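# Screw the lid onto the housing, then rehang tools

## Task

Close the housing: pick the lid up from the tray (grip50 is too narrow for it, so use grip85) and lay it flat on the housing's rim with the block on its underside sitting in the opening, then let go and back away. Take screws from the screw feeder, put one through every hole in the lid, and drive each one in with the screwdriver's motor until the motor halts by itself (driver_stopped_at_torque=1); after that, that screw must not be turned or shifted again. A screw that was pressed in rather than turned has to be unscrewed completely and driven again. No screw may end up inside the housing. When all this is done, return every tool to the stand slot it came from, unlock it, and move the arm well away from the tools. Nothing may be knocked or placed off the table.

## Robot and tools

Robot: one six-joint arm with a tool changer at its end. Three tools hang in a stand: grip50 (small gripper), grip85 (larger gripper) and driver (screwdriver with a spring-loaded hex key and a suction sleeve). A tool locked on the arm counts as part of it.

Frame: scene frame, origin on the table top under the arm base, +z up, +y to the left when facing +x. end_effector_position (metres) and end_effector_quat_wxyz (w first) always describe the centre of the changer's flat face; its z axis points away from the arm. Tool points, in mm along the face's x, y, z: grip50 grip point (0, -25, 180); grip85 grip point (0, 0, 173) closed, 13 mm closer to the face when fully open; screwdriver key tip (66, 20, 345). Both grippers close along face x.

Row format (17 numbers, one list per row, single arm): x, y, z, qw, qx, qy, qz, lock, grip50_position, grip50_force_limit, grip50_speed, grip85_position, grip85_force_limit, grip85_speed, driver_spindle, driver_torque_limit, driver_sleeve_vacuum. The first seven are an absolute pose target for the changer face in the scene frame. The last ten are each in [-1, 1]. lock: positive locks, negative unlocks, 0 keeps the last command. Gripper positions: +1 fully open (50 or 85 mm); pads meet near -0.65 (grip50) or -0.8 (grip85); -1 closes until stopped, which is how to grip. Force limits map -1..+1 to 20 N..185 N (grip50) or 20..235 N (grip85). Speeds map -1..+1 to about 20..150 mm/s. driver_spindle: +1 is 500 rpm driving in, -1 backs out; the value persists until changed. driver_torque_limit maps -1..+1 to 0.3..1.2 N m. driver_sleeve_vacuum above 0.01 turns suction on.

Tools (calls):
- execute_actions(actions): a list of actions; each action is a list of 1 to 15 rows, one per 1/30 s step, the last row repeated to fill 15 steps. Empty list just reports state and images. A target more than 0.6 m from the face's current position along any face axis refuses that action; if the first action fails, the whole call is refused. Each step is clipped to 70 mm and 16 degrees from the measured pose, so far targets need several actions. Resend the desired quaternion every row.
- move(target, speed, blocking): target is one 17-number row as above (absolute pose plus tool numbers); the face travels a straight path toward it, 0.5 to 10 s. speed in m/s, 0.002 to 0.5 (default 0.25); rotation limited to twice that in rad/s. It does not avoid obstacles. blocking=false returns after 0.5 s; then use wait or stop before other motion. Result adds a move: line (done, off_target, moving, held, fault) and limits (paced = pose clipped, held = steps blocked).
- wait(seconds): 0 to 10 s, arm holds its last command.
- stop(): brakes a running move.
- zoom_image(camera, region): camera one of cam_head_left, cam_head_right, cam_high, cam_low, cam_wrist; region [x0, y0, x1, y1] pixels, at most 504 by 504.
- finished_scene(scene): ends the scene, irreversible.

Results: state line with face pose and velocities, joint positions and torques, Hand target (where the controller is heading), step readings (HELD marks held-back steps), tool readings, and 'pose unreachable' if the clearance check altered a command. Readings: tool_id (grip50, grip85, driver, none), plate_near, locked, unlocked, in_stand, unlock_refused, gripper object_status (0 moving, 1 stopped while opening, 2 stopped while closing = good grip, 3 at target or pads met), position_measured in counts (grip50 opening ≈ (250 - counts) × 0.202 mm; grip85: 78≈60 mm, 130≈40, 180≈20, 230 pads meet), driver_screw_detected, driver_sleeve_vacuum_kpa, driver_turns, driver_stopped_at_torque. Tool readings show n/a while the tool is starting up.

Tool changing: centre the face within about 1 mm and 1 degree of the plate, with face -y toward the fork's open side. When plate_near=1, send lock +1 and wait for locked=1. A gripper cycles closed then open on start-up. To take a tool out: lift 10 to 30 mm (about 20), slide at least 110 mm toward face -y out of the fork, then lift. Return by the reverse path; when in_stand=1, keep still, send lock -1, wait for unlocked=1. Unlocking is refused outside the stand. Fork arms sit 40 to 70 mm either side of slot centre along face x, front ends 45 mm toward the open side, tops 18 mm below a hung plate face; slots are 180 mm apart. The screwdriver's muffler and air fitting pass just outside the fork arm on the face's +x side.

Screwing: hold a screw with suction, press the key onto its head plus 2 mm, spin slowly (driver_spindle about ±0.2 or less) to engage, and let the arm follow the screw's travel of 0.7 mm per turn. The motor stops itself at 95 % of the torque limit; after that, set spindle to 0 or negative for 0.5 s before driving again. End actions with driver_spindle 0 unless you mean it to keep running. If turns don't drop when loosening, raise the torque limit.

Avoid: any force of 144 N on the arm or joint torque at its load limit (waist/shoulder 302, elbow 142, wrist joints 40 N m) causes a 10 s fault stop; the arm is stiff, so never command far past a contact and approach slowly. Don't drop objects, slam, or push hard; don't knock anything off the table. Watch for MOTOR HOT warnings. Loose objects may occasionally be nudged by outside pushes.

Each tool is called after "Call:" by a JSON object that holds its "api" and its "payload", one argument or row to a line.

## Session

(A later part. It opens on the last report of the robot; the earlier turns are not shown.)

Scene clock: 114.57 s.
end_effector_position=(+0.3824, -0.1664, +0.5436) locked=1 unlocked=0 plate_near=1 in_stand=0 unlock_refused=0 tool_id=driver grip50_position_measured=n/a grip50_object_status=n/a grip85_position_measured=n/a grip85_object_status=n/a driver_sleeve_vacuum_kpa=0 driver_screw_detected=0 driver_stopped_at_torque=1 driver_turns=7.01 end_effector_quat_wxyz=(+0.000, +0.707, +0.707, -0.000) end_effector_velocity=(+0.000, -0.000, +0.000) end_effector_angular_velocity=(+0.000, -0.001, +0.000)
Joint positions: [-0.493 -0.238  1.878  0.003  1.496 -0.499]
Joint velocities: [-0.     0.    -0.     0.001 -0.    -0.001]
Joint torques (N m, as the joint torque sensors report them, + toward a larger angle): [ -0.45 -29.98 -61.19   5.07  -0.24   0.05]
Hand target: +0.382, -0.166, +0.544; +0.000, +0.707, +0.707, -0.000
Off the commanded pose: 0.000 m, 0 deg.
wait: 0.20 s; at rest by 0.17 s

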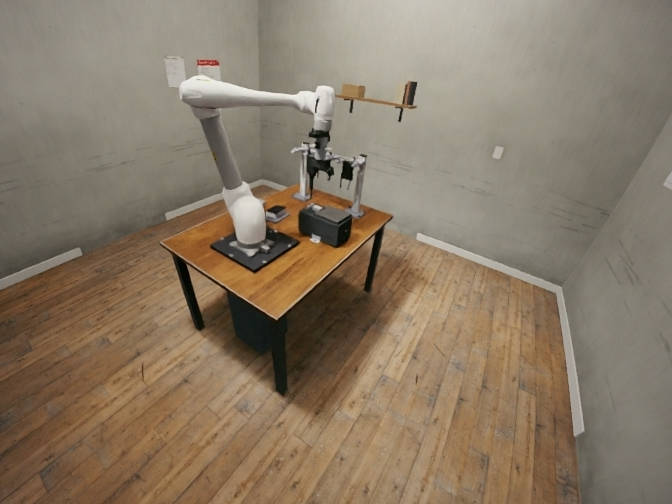

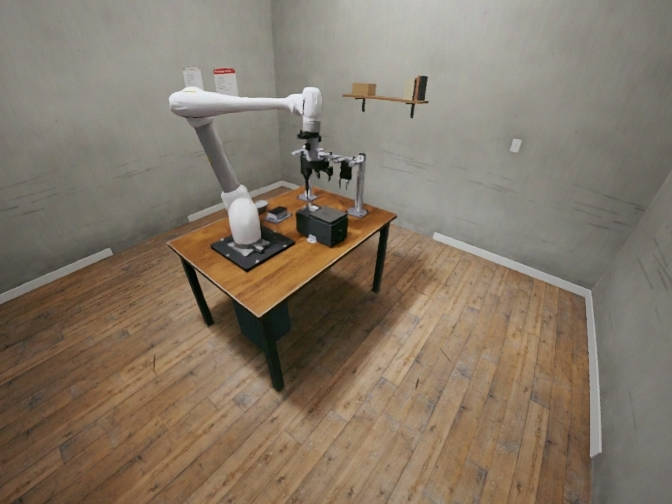

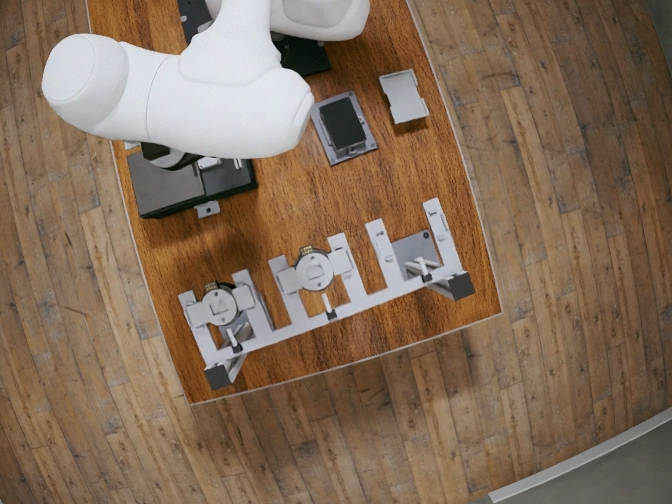

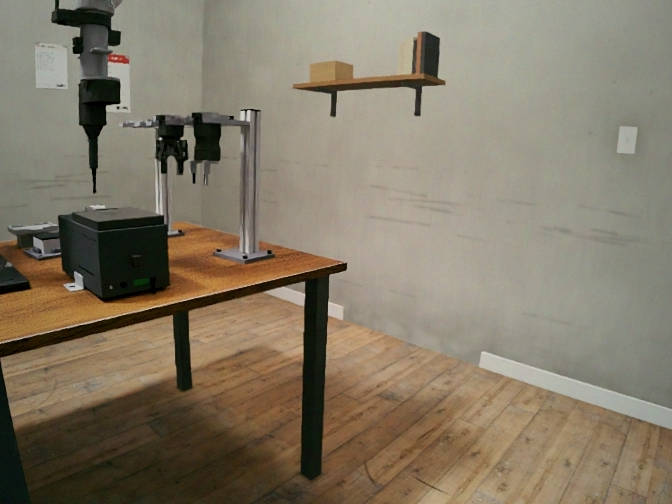

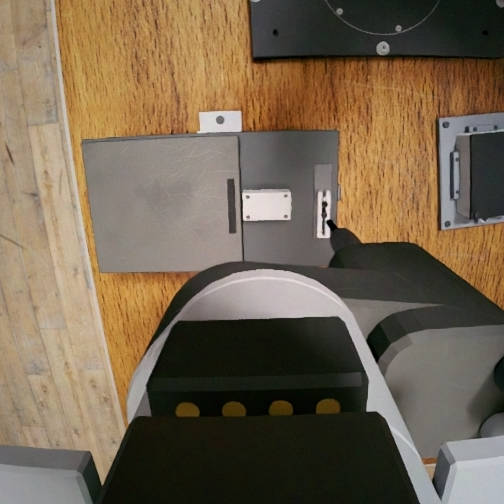

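Aligned at ≈(193,279). Descend.

Call:
{"api": "move", "payload": {
  "target": [0.3824,-0.1663,0.5175,0,0.7071,0.7071,0,0,0,0,0,0,0,0,0,0,1],
  "speed": 0.06
}}

Call:
{"api": "move", "payload": {
  "target": [0.3824,-0.1663,0.5135,0,0.7071,0.7071,0,0,0,0,0,0,0,0,0,0,1],
  "speed": 0.008
}}

Scene clock: 115.43 s.
end_effector_position=(+0.3824, -0.1663, +0.5175) locked=1 unlocked=0 plate_near=1 in_stand=0 unlock_refused=0 tool_id=driver grip50_position_measured=n/a grip50_object_status=n/a grip85_position_measured=n/a grip85_object_status=n/a driver_sleeve_vacuum_kpa=14 driver_screw_detected=0 driver_stopped_at_torque=1 driver_turns=7.01 end_effector_quat_wxyz=(+0.000, +0.707, +0.707, +0.000) end_effector_velocity=(-0.000, +0.000, -0.000) end_effector_angular_velocity=(+0.000, +0.000, +0.000)
Joint positions: [-0.493 -0.234  1.922  0.003  1.448 -0.499]
Joint velocities: [-0.    -0.     0.001  0.    -0.    -0.   ]
Joint torques (N m, as the joint torque sensors report them, + toward a larger angle): [ -0.85 -30.53 -61.03   5.14  -0.21   0.22]
Hand target: +0.382, -0.166, +0.517; -0.000, +0.707, +0.707, +0.000
Off the commanded pose: 0.000 m, 0 deg.
move: done

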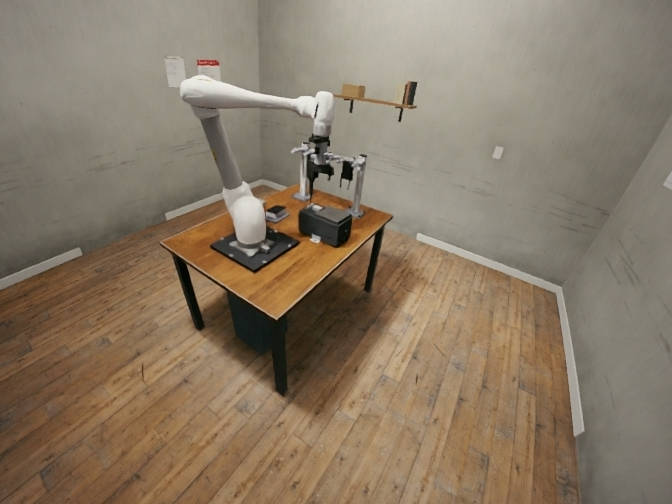

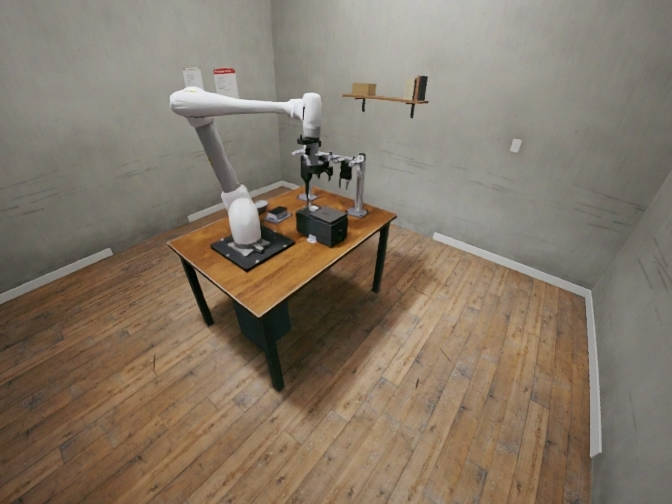

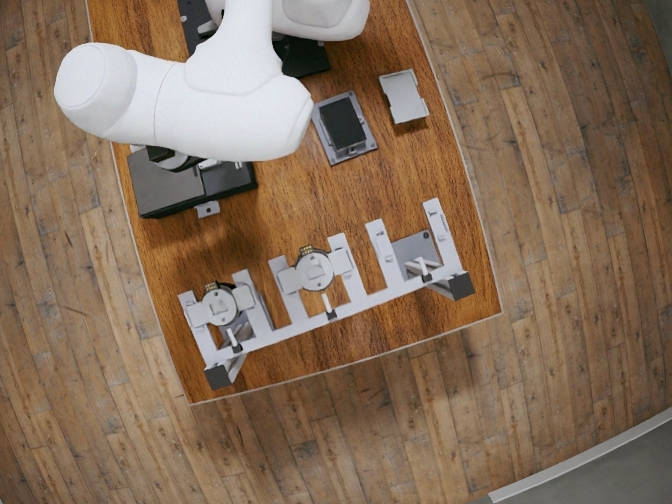

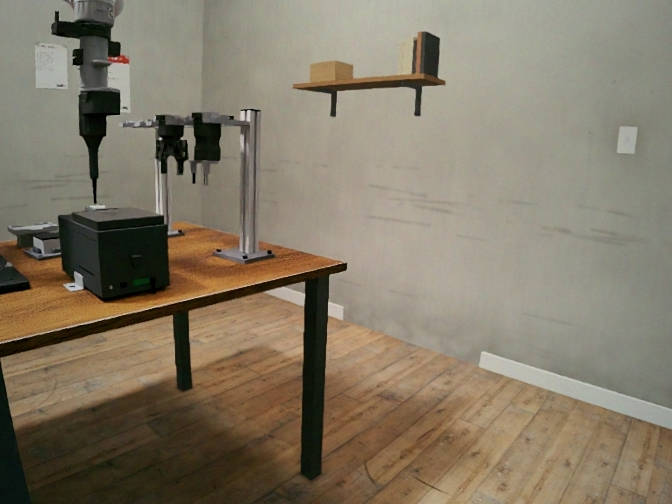

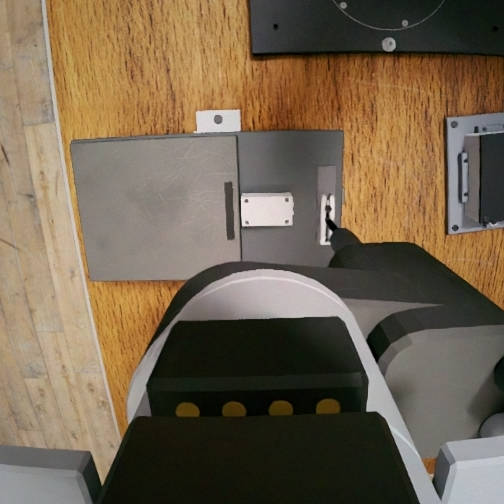

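Scene clock: 116.17 s.
end_effector_position=(+0.3824, -0.1663, +0.5135) locked=1 unlocked=0 plate_near=1 in_stand=0 unlock_refused=0 tool_id=driver grip50_position_measured=n/a grip50_object_status=n/a grip85_position_measured=n/a grip85_object_status=n/a driver_sleeve_vacuum_kpa=40 driver_screw_detected=1 driver_stopped_at_torque=1 driver_turns=7.01 end_effector_quat_wxyz=(+0.000, +0.707, +0.707, +0.000) end_effector_velocity=(+0.000, +0.000, -0.000) end_effector_angular_velocity=(+0.001, -0.000, +0.000)
Joint positions: [-0.493 -0.233  1.928  0.003  1.441 -0.499]
Joint velocities: [-0.     0.     0.     0.001 -0.    -0.001]
Joint torques (N m, as the joint torque sensors report them, + toward a larger angle): [ -0.37 -30.63 -61.5    5.14  -0.25   0.11]
Hand target: +0.382, -0.166, +0.513; -0.000, +0.707, +0.707, +0.000
Off the commanded pose: 0.000 m, 0 deg.
move: done

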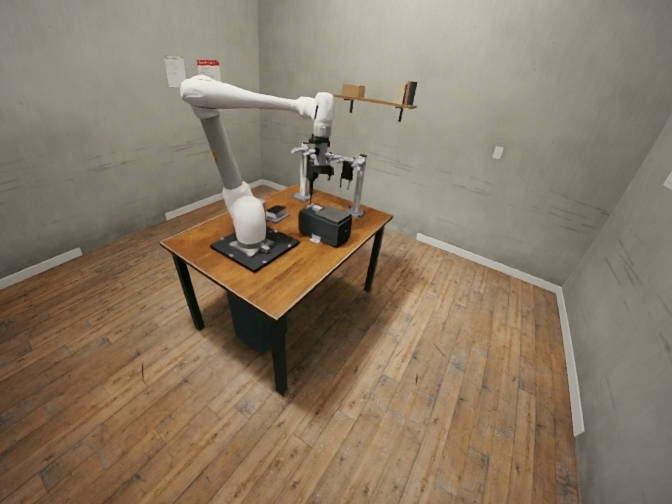

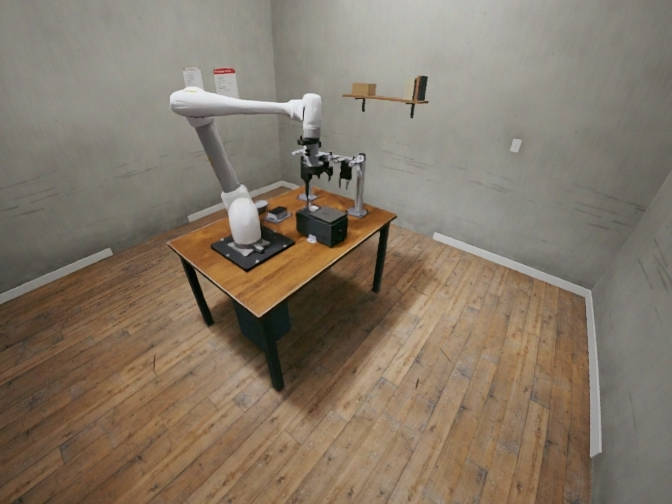

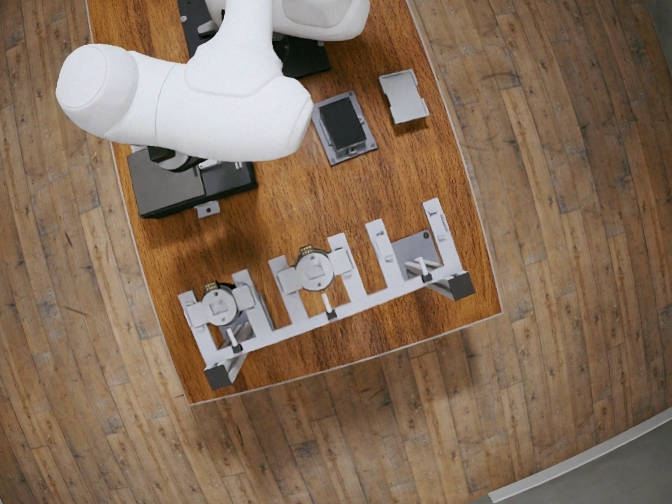

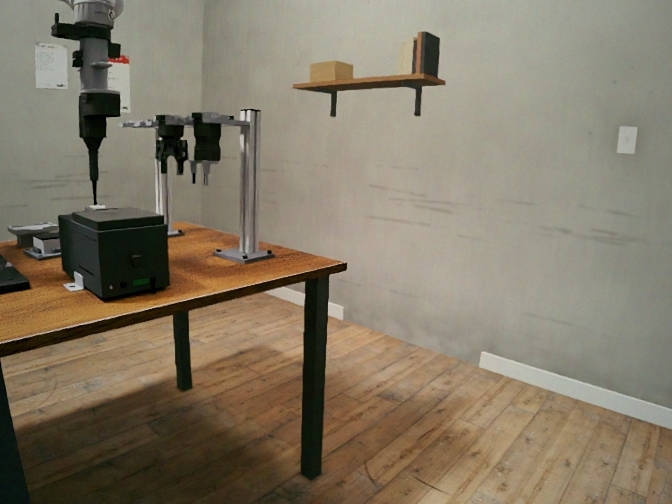

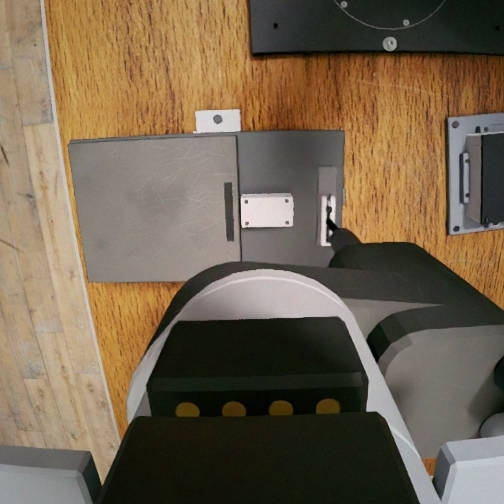

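Call:
{"api": "execute_actions", "payload": {
  "actions": [
    [[0.3824,-0.1663,0.5131,0,0.7071,0.7071,0,0,0,0,0,0,0,0,0.15,0,1],[0.3824,-0.1663,0.5127,0,0.7071,0.7071,0,0,0,0,0,0,0,0,0.15,0,1],[0.3824,-0.1663,0.5123,0,0.7071,0.7071,0,0,0,0,0,0,0,0,0.15,0,1],[0.3824,-0.1663,0.5119,0,0.7071,0.7071,0,0,0,0,0,0,0,0,0.15,0,1],[0.3824,-0.1663,0.5115,0,0.7071,0.7071,0,0,0,0,0,0,0,0,0.15,0,1],[0.3824,-0.1663,0.5112,0,0.7071,0.7071,0,0,0,0,0,0,0,0,0.15,0,1],[0.3824,-0.1663,0.5110,0,0.7071,0.7071,0,0,0,0,0,0,0,0,0.15,0,1],[0.3824,-0.1663,0.5108,0,0.7071,0.7071,0,0,0,0,0,0,0,0,0.15,0,1],[0.3824,-0.1663,0.5108,0,0.7071,0.7071,0,0,0,0,0,0,0,0,0.15,0,1],[0.3824,-0.1663,0.5108,0,0.7071,0.7071,0,0,0,0,0,0,0,0,0.15,0,1],[0.3824,-0.1663,0.5108,0,0.7071,0.7071,0,0,0,0,0,0,0,0,0.15,0,1],[0.3824,-0.1663,0.5108,0,0.7071,0.7071,0,0,0,0,0,0,0,0,0.15,0,1],[0.3824,-0.1663,0.5108,0,0.7071,0.7071,0,0,0,0,0,0,0,0,0.15,0,1],[0.3824,-0.1663,0.5108,0,0.7071,0.7071,0,0,0,0,0,0,0,0,0.15,0,1],[0.3824,-0.1663,0.5108,0,0.7071,0.7071,0,0,0,0,0,0,0,0,0,0,1]]
  ]
}}

Call:
{"api": "move", "payload": {
  "target": [0.3824,-0.1663,0.5435,0,0.7071,0.7071,0,0,0,0,0,0,0,0,0,0,1],
  "speed": 0.08
}}

Call:
{"api": "move", "payload": {
  "target": [0.3001,0.1276,0.436,0,0.7071,0.7071,0,0,0,0,0,0,0,0,0,0,1],
  "speed": 0.28
}}

Call:
{"api": "zoom_image", "payload": {
  "camera": "cam_wrist",
  "region": [308,192,350,234]
}}

Scene clock: 117.17 s.
end_effector_position=(+0.3824, -0.1663, +0.5108) locked=1 unlocked=0 plate_near=1 in_stand=0 unlock_refused=0 tool_id=driver grip50_position_measured=n/a grip50_object_status=n/a grip85_position_measured=n/a grip85_object_status=n/a driver_sleeve_vacuum_kpa=40 driver_screw_detected=1 driver_stopped_at_torque=0 driver_turns=7.56 end_effector_quat_wxyz=(+0.000, +0.707, +0.707, +0.000) end_effector_velocity=(-0.000, -0.000, -0.000) end_effector_angular_velocity=(+0.000, +0.001, -0.000)
Joint positions: [-0.493 -0.232  1.933  0.003  1.436 -0.499]
Joint velocities: [-0.  0.  0. -0.  0.  0.]
Joint torques (N m, as the joint torque sensors report them, + toward a larger angle): [ -0.85 -27.23 -59.32   4.8   -0.24   0.09]
Hand target: +0.382, -0.166, +0.511; -0.000, +0.707, +0.707, +0.000
Off the commanded pose: 0.000 m, 0 deg.
Step readings (end_effector_position):
0: (+0.3824, -0.1663, +0.5135)
1: (+0.3824, -0.1663, +0.5135)
2: (+0.3824, -0.1663, +0.5133)
4: (+0.3824, -0.1663, +0.5127)
8: (+0.3824, -0.1663, +0.5113)
15: end_effector_position above

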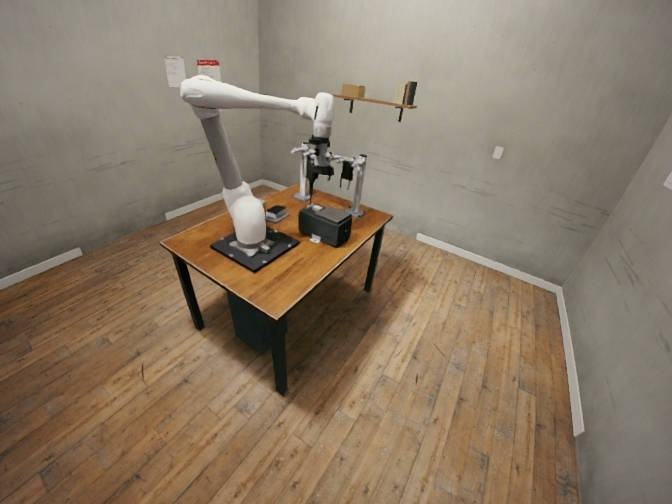

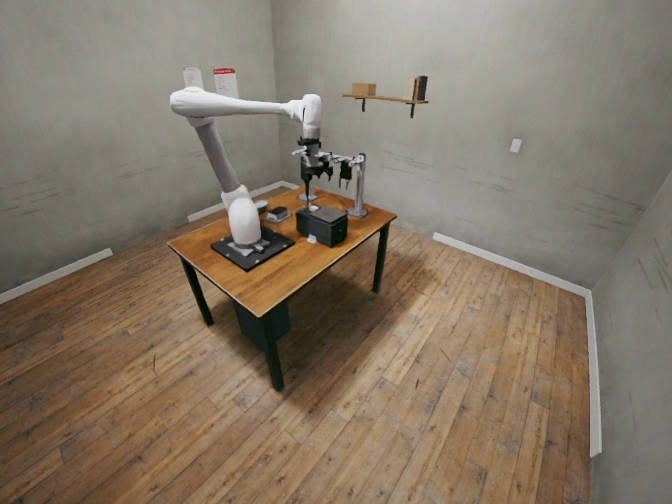

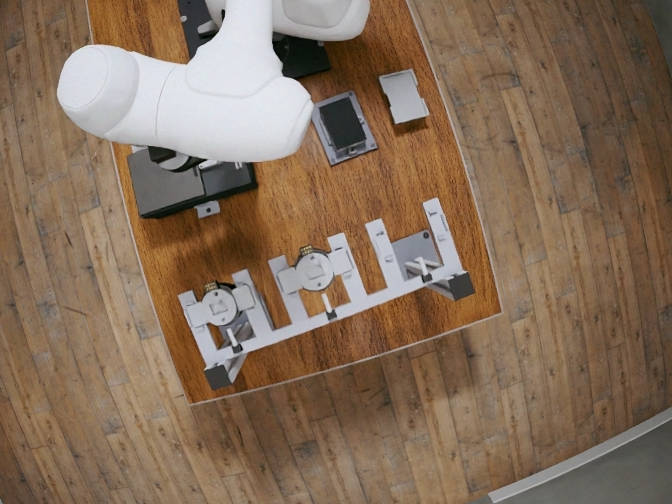

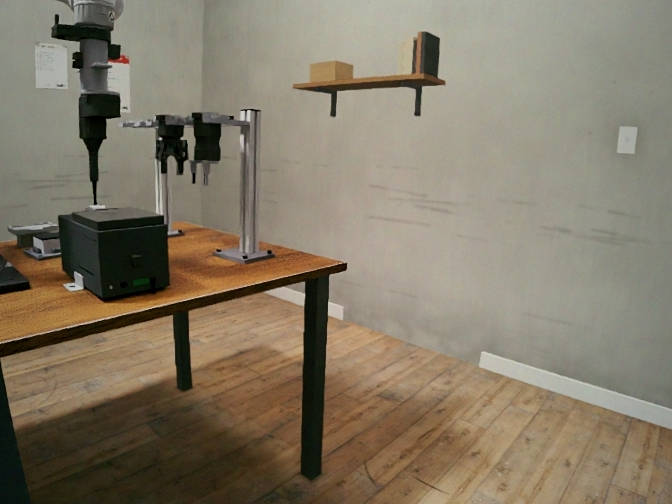

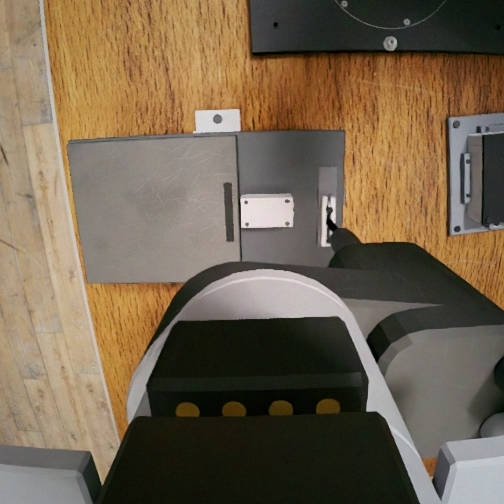

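Scene clock: 117.93 s.
end_effector_position=(+0.3824, -0.1663, +0.5434) locked=1 unlocked=0 plate_near=1 in_stand=0 unlock_refused=0 tool_id=driver grip50_position_measured=n/a grip50_object_status=n/a grip85_position_measured=n/a grip85_object_status=n/a driver_sleeve_vacuum_kpa=40 driver_screw_detected=1 driver_stopped_at_torque=0 driver_turns=7.56 end_effector_quat_wxyz=(-0.000, +0.707, +0.707, -0.000) end_effector_velocity=(-0.000, +0.000, +0.001) end_effector_angular_velocity=(-0.001, -0.001, +0.000)
Joint positions: [-0.493 -0.238  1.878  0.003  1.496 -0.499]
Joint velocities: [ 0.    -0.001 -0.001 -0.001  0.001 -0.   ]
Joint torques (N m, as the joint torque sensors report them, + toward a larger angle): [ -0.29 -30.67 -61.17   5.12  -0.3    0.09]
Hand target: +0.382, -0.166, +0.544; +0.000, +0.707, +0.707, -0.000
Off the commanded pose: 0.000 m, 0 deg.
move: done

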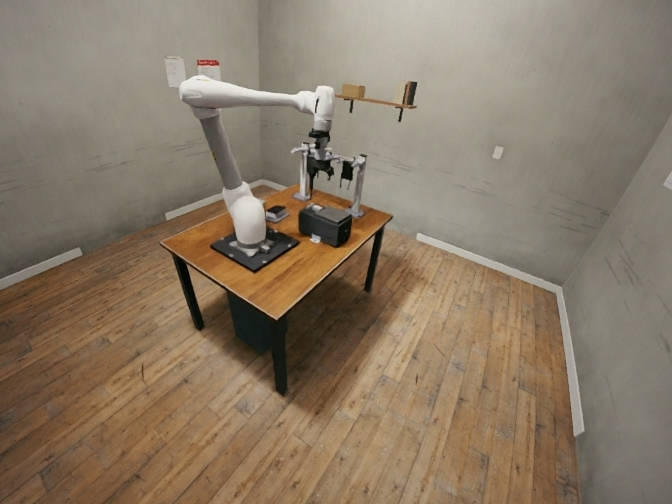

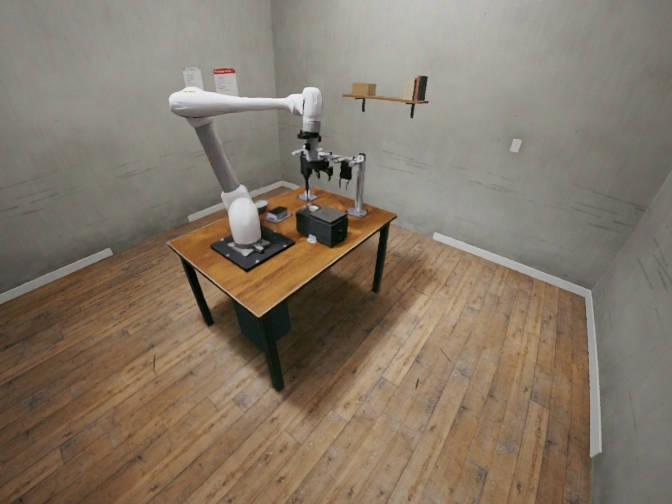

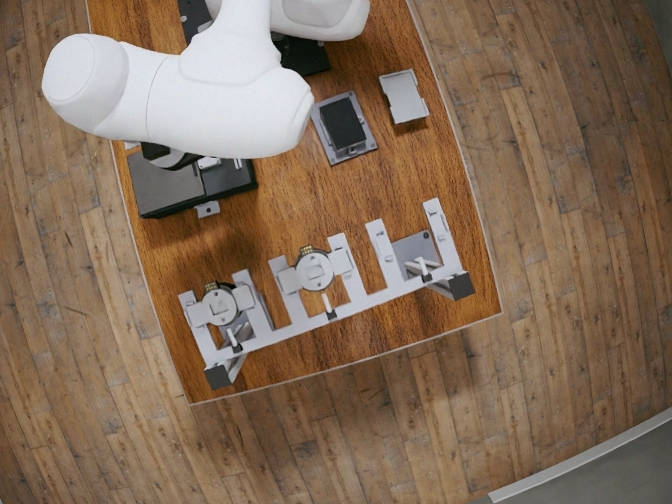

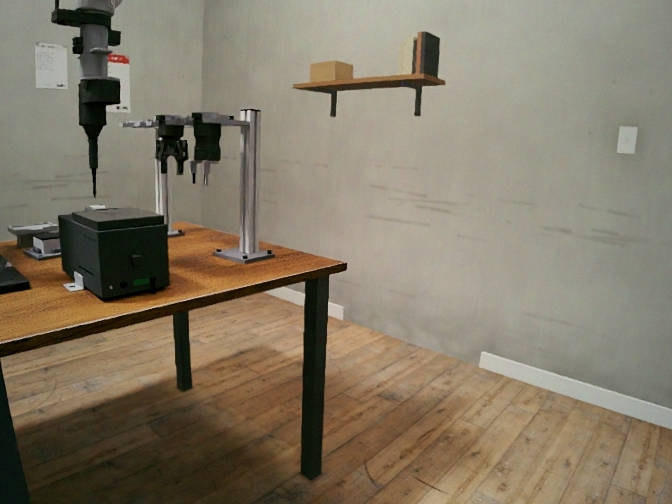

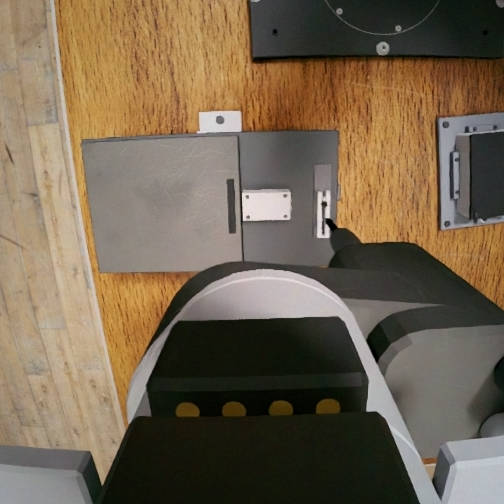

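Scene clock: 119.60 s.
end_effector_position=(+0.2999, +0.1274, +0.4358) locked=1 unlocked=0 plate_near=1 in_stand=0 unlock_refused=0 tool_id=driver grip50_position_measured=n/a grip50_object_status=n/a grip85_position_measured=n/a grip85_object_status=n/a driver_sleeve_vacuum_kpa=40 driver_screw_detected=1 driver_stopped_at_torque=0 driver_turns=7.56 end_effector_quat_wxyz=(-0.000, +0.707, +0.707, +0.000) end_effector_velocity=(+0.001, +0.001, +0.001) end_effector_angular_velocity=(+0.000, -0.001, -0.001)
Joint positions: [ 0.305 -0.372  2.163 -0.001  1.344  0.299]
Joint velocities: [ 0.001  0.001 -0.003 -0.     0.001  0.002]
Joint torques (N m, as the joint torque sensors report them, + toward a larger angle): [ -1.   -13.36 -59.83   4.81  -0.85   0.25]
Hand target: +0.300, +0.128, +0.436; -0.000, +0.707, +0.707, +0.000
Off the commanded pose: 0.000 m, 0 deg.
move: done

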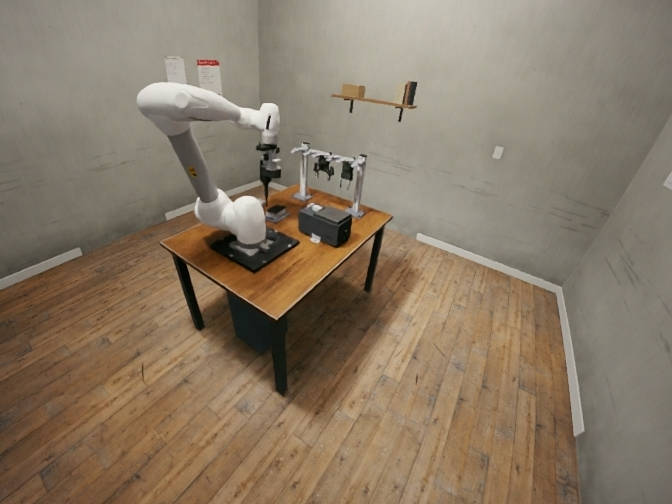

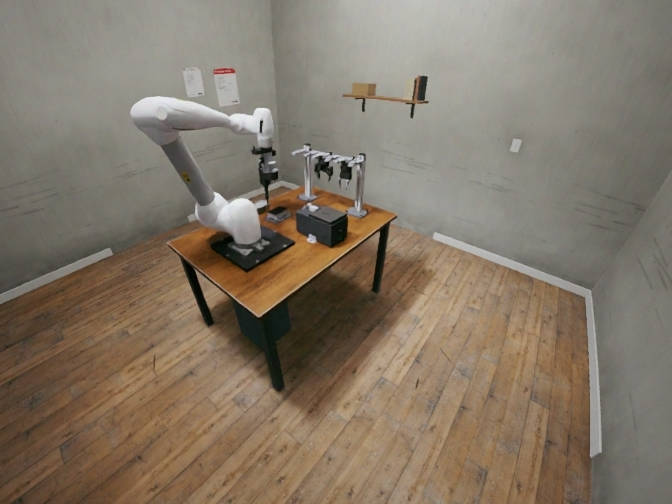

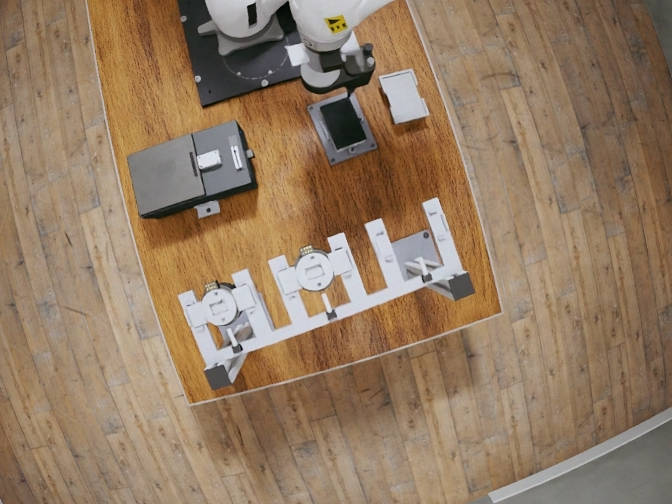

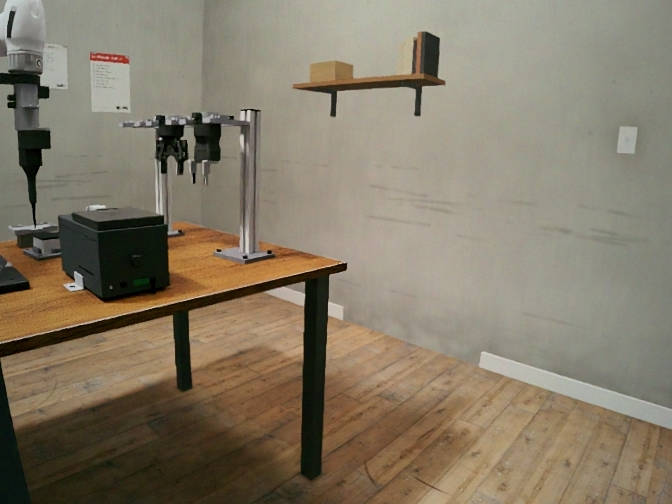

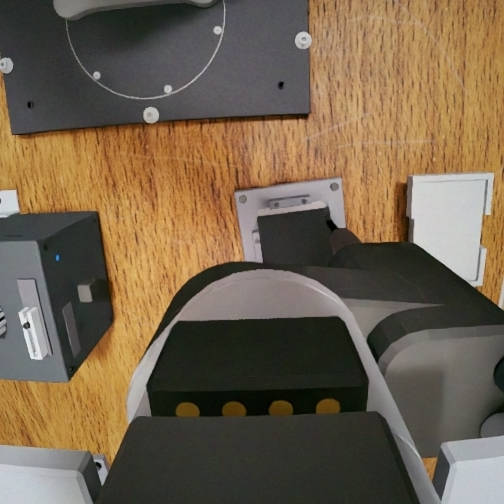

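Region (308, 192, 350, 234) of cam_wrist's 504x504 image, scaled by 12.000, with more detail than that image has.

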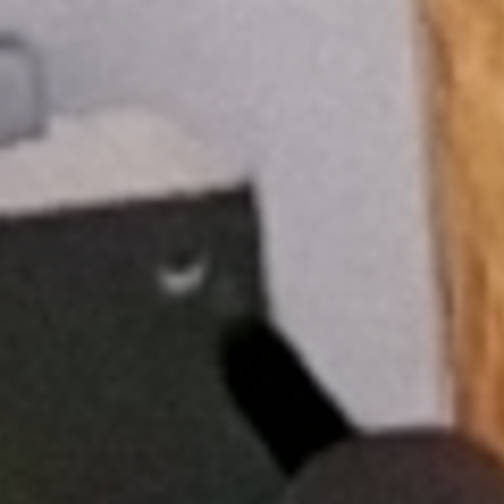

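Call:
{"api": "move", "payload": {
  "target": [0.2998,0.1273,0.417,0,0.7071,0.7071,0,0,0,0,0,0,0,0,0,0,1],
  "speed": 0.05
}}

Call:
{"api": "move", "payload": {
  "target": [0.2998,0.1273,0.4115,0,0.7071,0.7071,0,0,0,0,0,0,0,0,0,0,1],
  "speed": 0.01
}}

Scene clock: 120.47 s.
end_effector_position=(+0.2998, +0.1273, +0.4170) locked=1 unlocked=0 plate_near=1 in_stand=0 unlock_refused=0 tool_id=driver grip50_position_measured=n/a grip50_object_status=n/a grip85_position_measured=n/a grip85_object_status=n/a driver_sleeve_vacuum_kpa=40 driver_screw_detected=1 driver_stopped_at_torque=0 driver_turns=7.56 end_effector_quat_wxyz=(+0.000, +0.707, +0.707, +0.000) end_effector_velocity=(-0.000, -0.000, -0.000) end_effector_angular_velocity=(-0.000, -0.000, +0.001)
Joint positions: [ 0.305 -0.363  2.192 -0.002  1.306  0.299]
Joint velocities: [-0.    -0.     0.001 -0.    -0.001 -0.001]
Joint torques (N m, as the joint torque sensors report them, + toward a larger angle): [ -0.8  -12.55 -59.75   4.76  -0.86  -0.01]
Hand target: +0.300, +0.127, +0.417; -0.000, +0.707, +0.707, +0.000
Off the commanded pose: 0.000 m, 0 deg.
move: done

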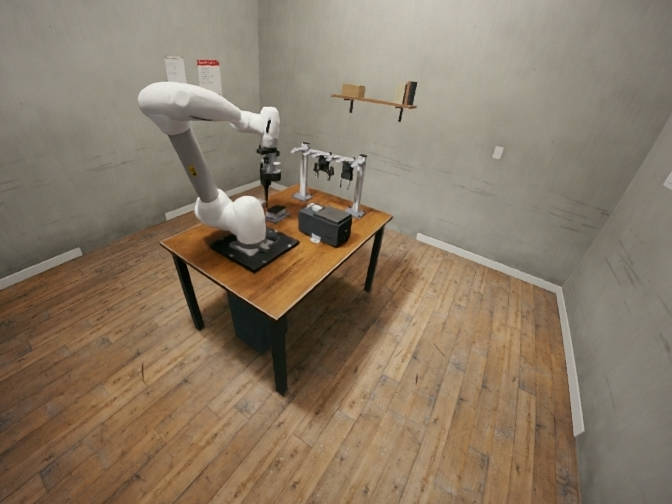

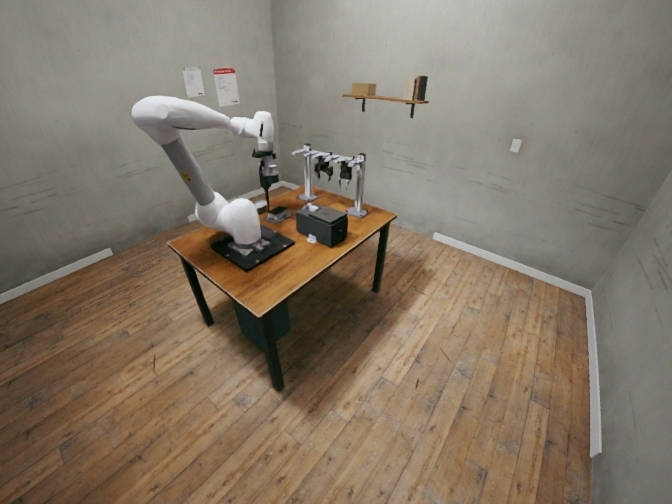

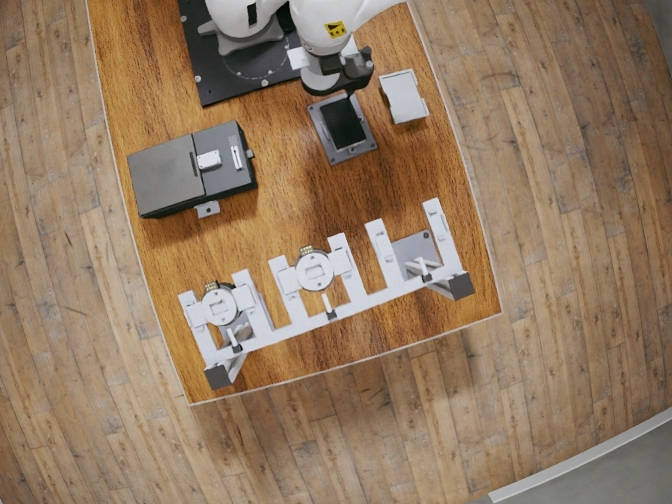

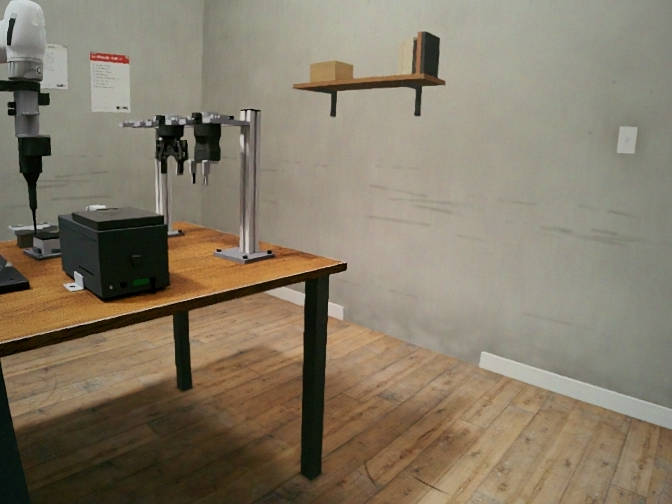

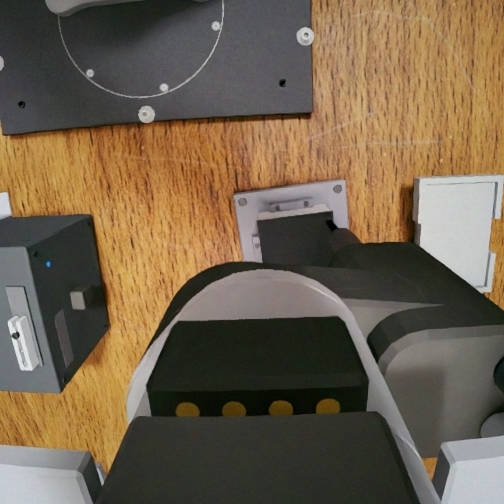

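Scene clock: 121.23 s.
end_effector_position=(+0.2998, +0.1273, +0.4115) locked=1 unlocked=0 plate_near=1 in_stand=0 unlock_refused=0 tool_id=driver grip50_position_measured=n/a grip50_object_status=n/a grip85_position_measured=n/a grip85_object_status=n/a driver_sleeve_vacuum_kpa=40 driver_screw_detected=1 driver_stopped_at_torque=0 driver_turns=7.56 end_effector_quat_wxyz=(+0.000, +0.707, +0.707, +0.000) end_effector_velocity=(+0.000, -0.000, -0.000) end_effector_angular_velocity=(-0.000, -0.001, +0.000)
Joint positions: [ 0.304 -0.36   2.2   -0.002  1.295  0.299]
Joint velocities: [-0.    -0.     0.    -0.001 -0.    -0.   ]
Joint torques (N m, as the joint torque sensors report them, + toward a larger angle): [  0.3  -14.11 -60.44   4.82  -0.49  -0.08]
Hand target: +0.300, +0.127, +0.411; -0.000, +0.707, +0.707, +0.000
Off the commanded pose: 0.000 m, 0 deg.
move: done

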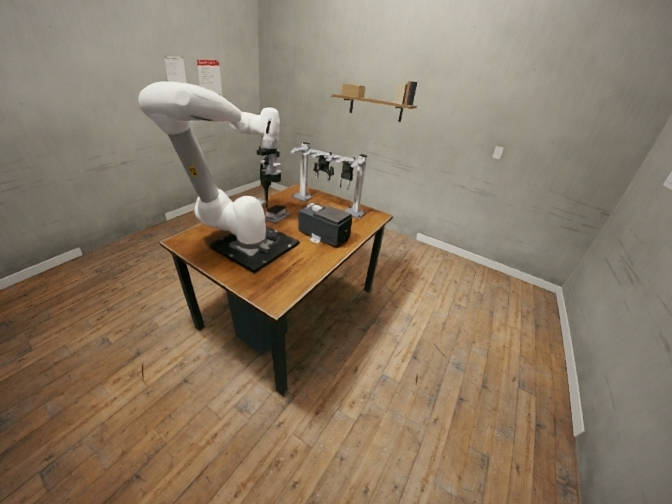

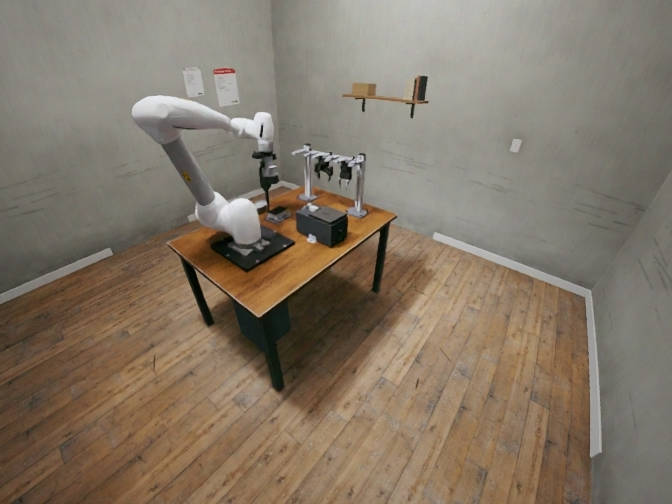

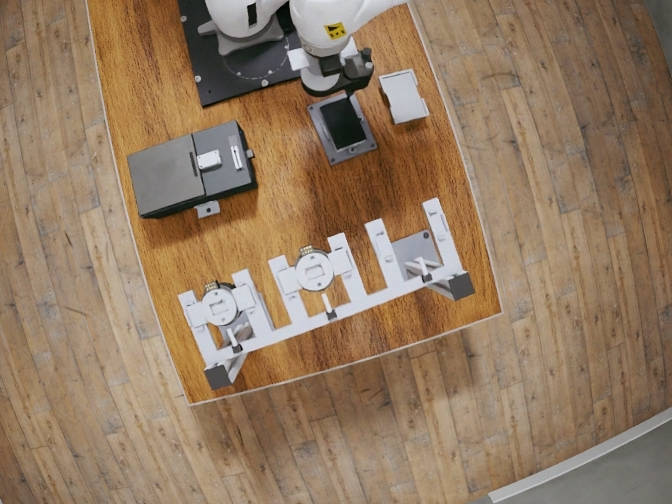

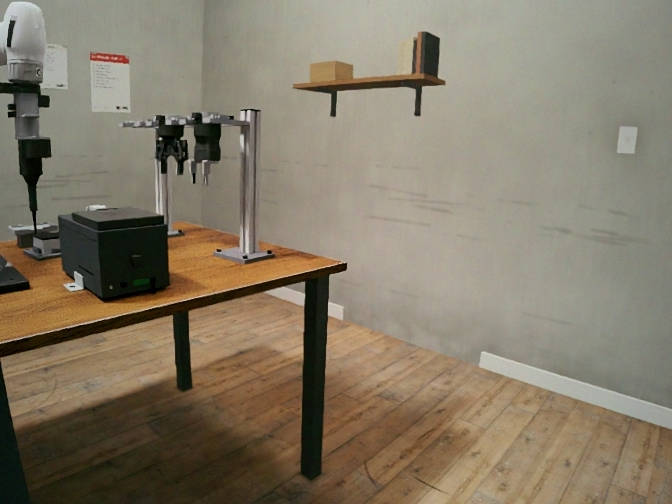

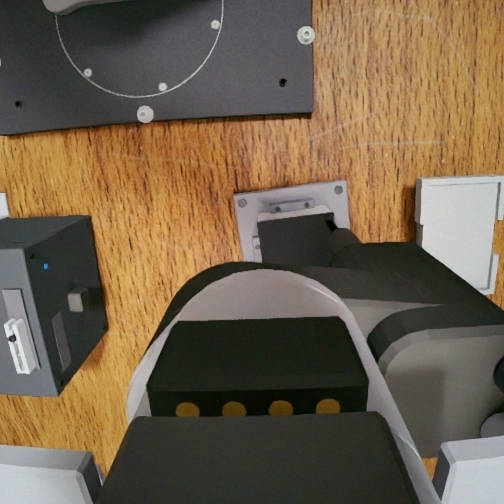

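Call:
{"api": "move", "payload": {
  "target": [0.2998,0.1273,0.4080,0,0.7071,0.7071,0,0,0,0,0,0,0,0,0,0,1],
  "speed": 0.008
}}

Scene clock: 121.97 s.
end_effector_position=(+0.2998, +0.1273, +0.4080) locked=1 unlocked=0 plate_near=1 in_stand=0 unlock_refused=0 tool_id=driver grip50_position_measured=n/a grip50_object_status=n/a grip85_position_measured=n/a grip85_object_status=n/a driver_sleeve_vacuum_kpa=40 driver_screw_detected=1 driver_stopped_at_torque=0 driver_turns=7.56 end_effector_quat_wxyz=(+0.000, +0.707, +0.707, +0.000) end_effector_velocity=(+0.000, -0.000, -0.000) end_effector_angular_velocity=(-0.001, -0.001, +0.001)
Joint positions: [ 0.304 -0.358  2.206 -0.002  1.288  0.299]
Joint velocities: [ 0.    -0.     0.001 -0.001 -0.001  0.   ]
Joint torques (N m, as the joint torque sensors report them, + toward a larger angle): [ -0.44 -13.   -57.98   4.83  -1.14   0.04]
Hand target: +0.300, +0.127, +0.408; -0.000, +0.707, +0.707, +0.000
Off the commanded pose: 0.000 m, 0 deg.
move: done

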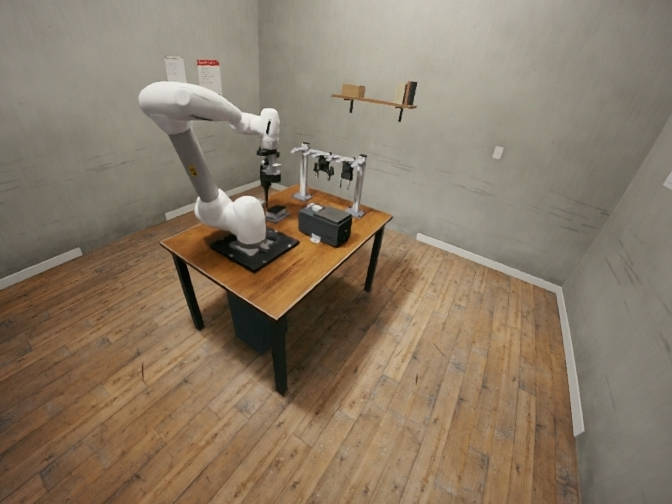

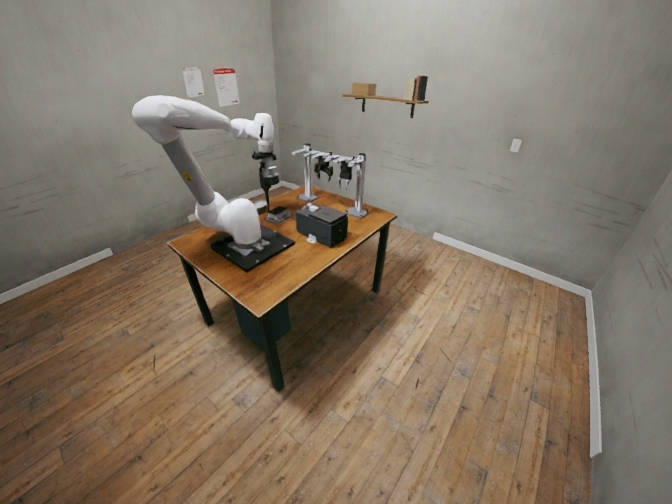

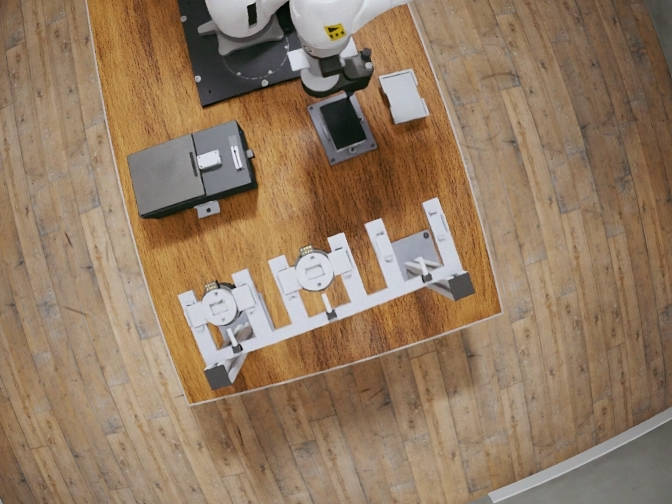

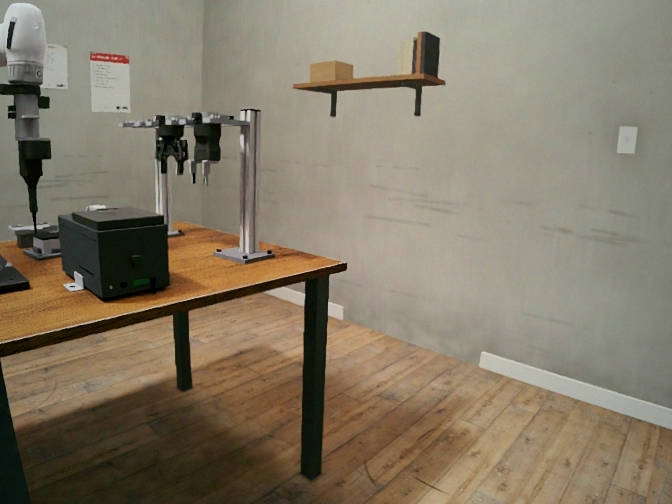

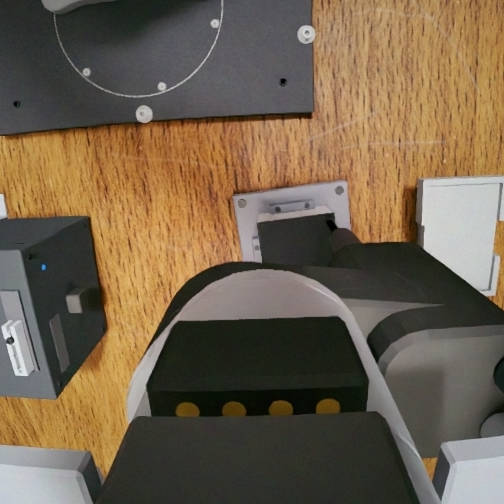

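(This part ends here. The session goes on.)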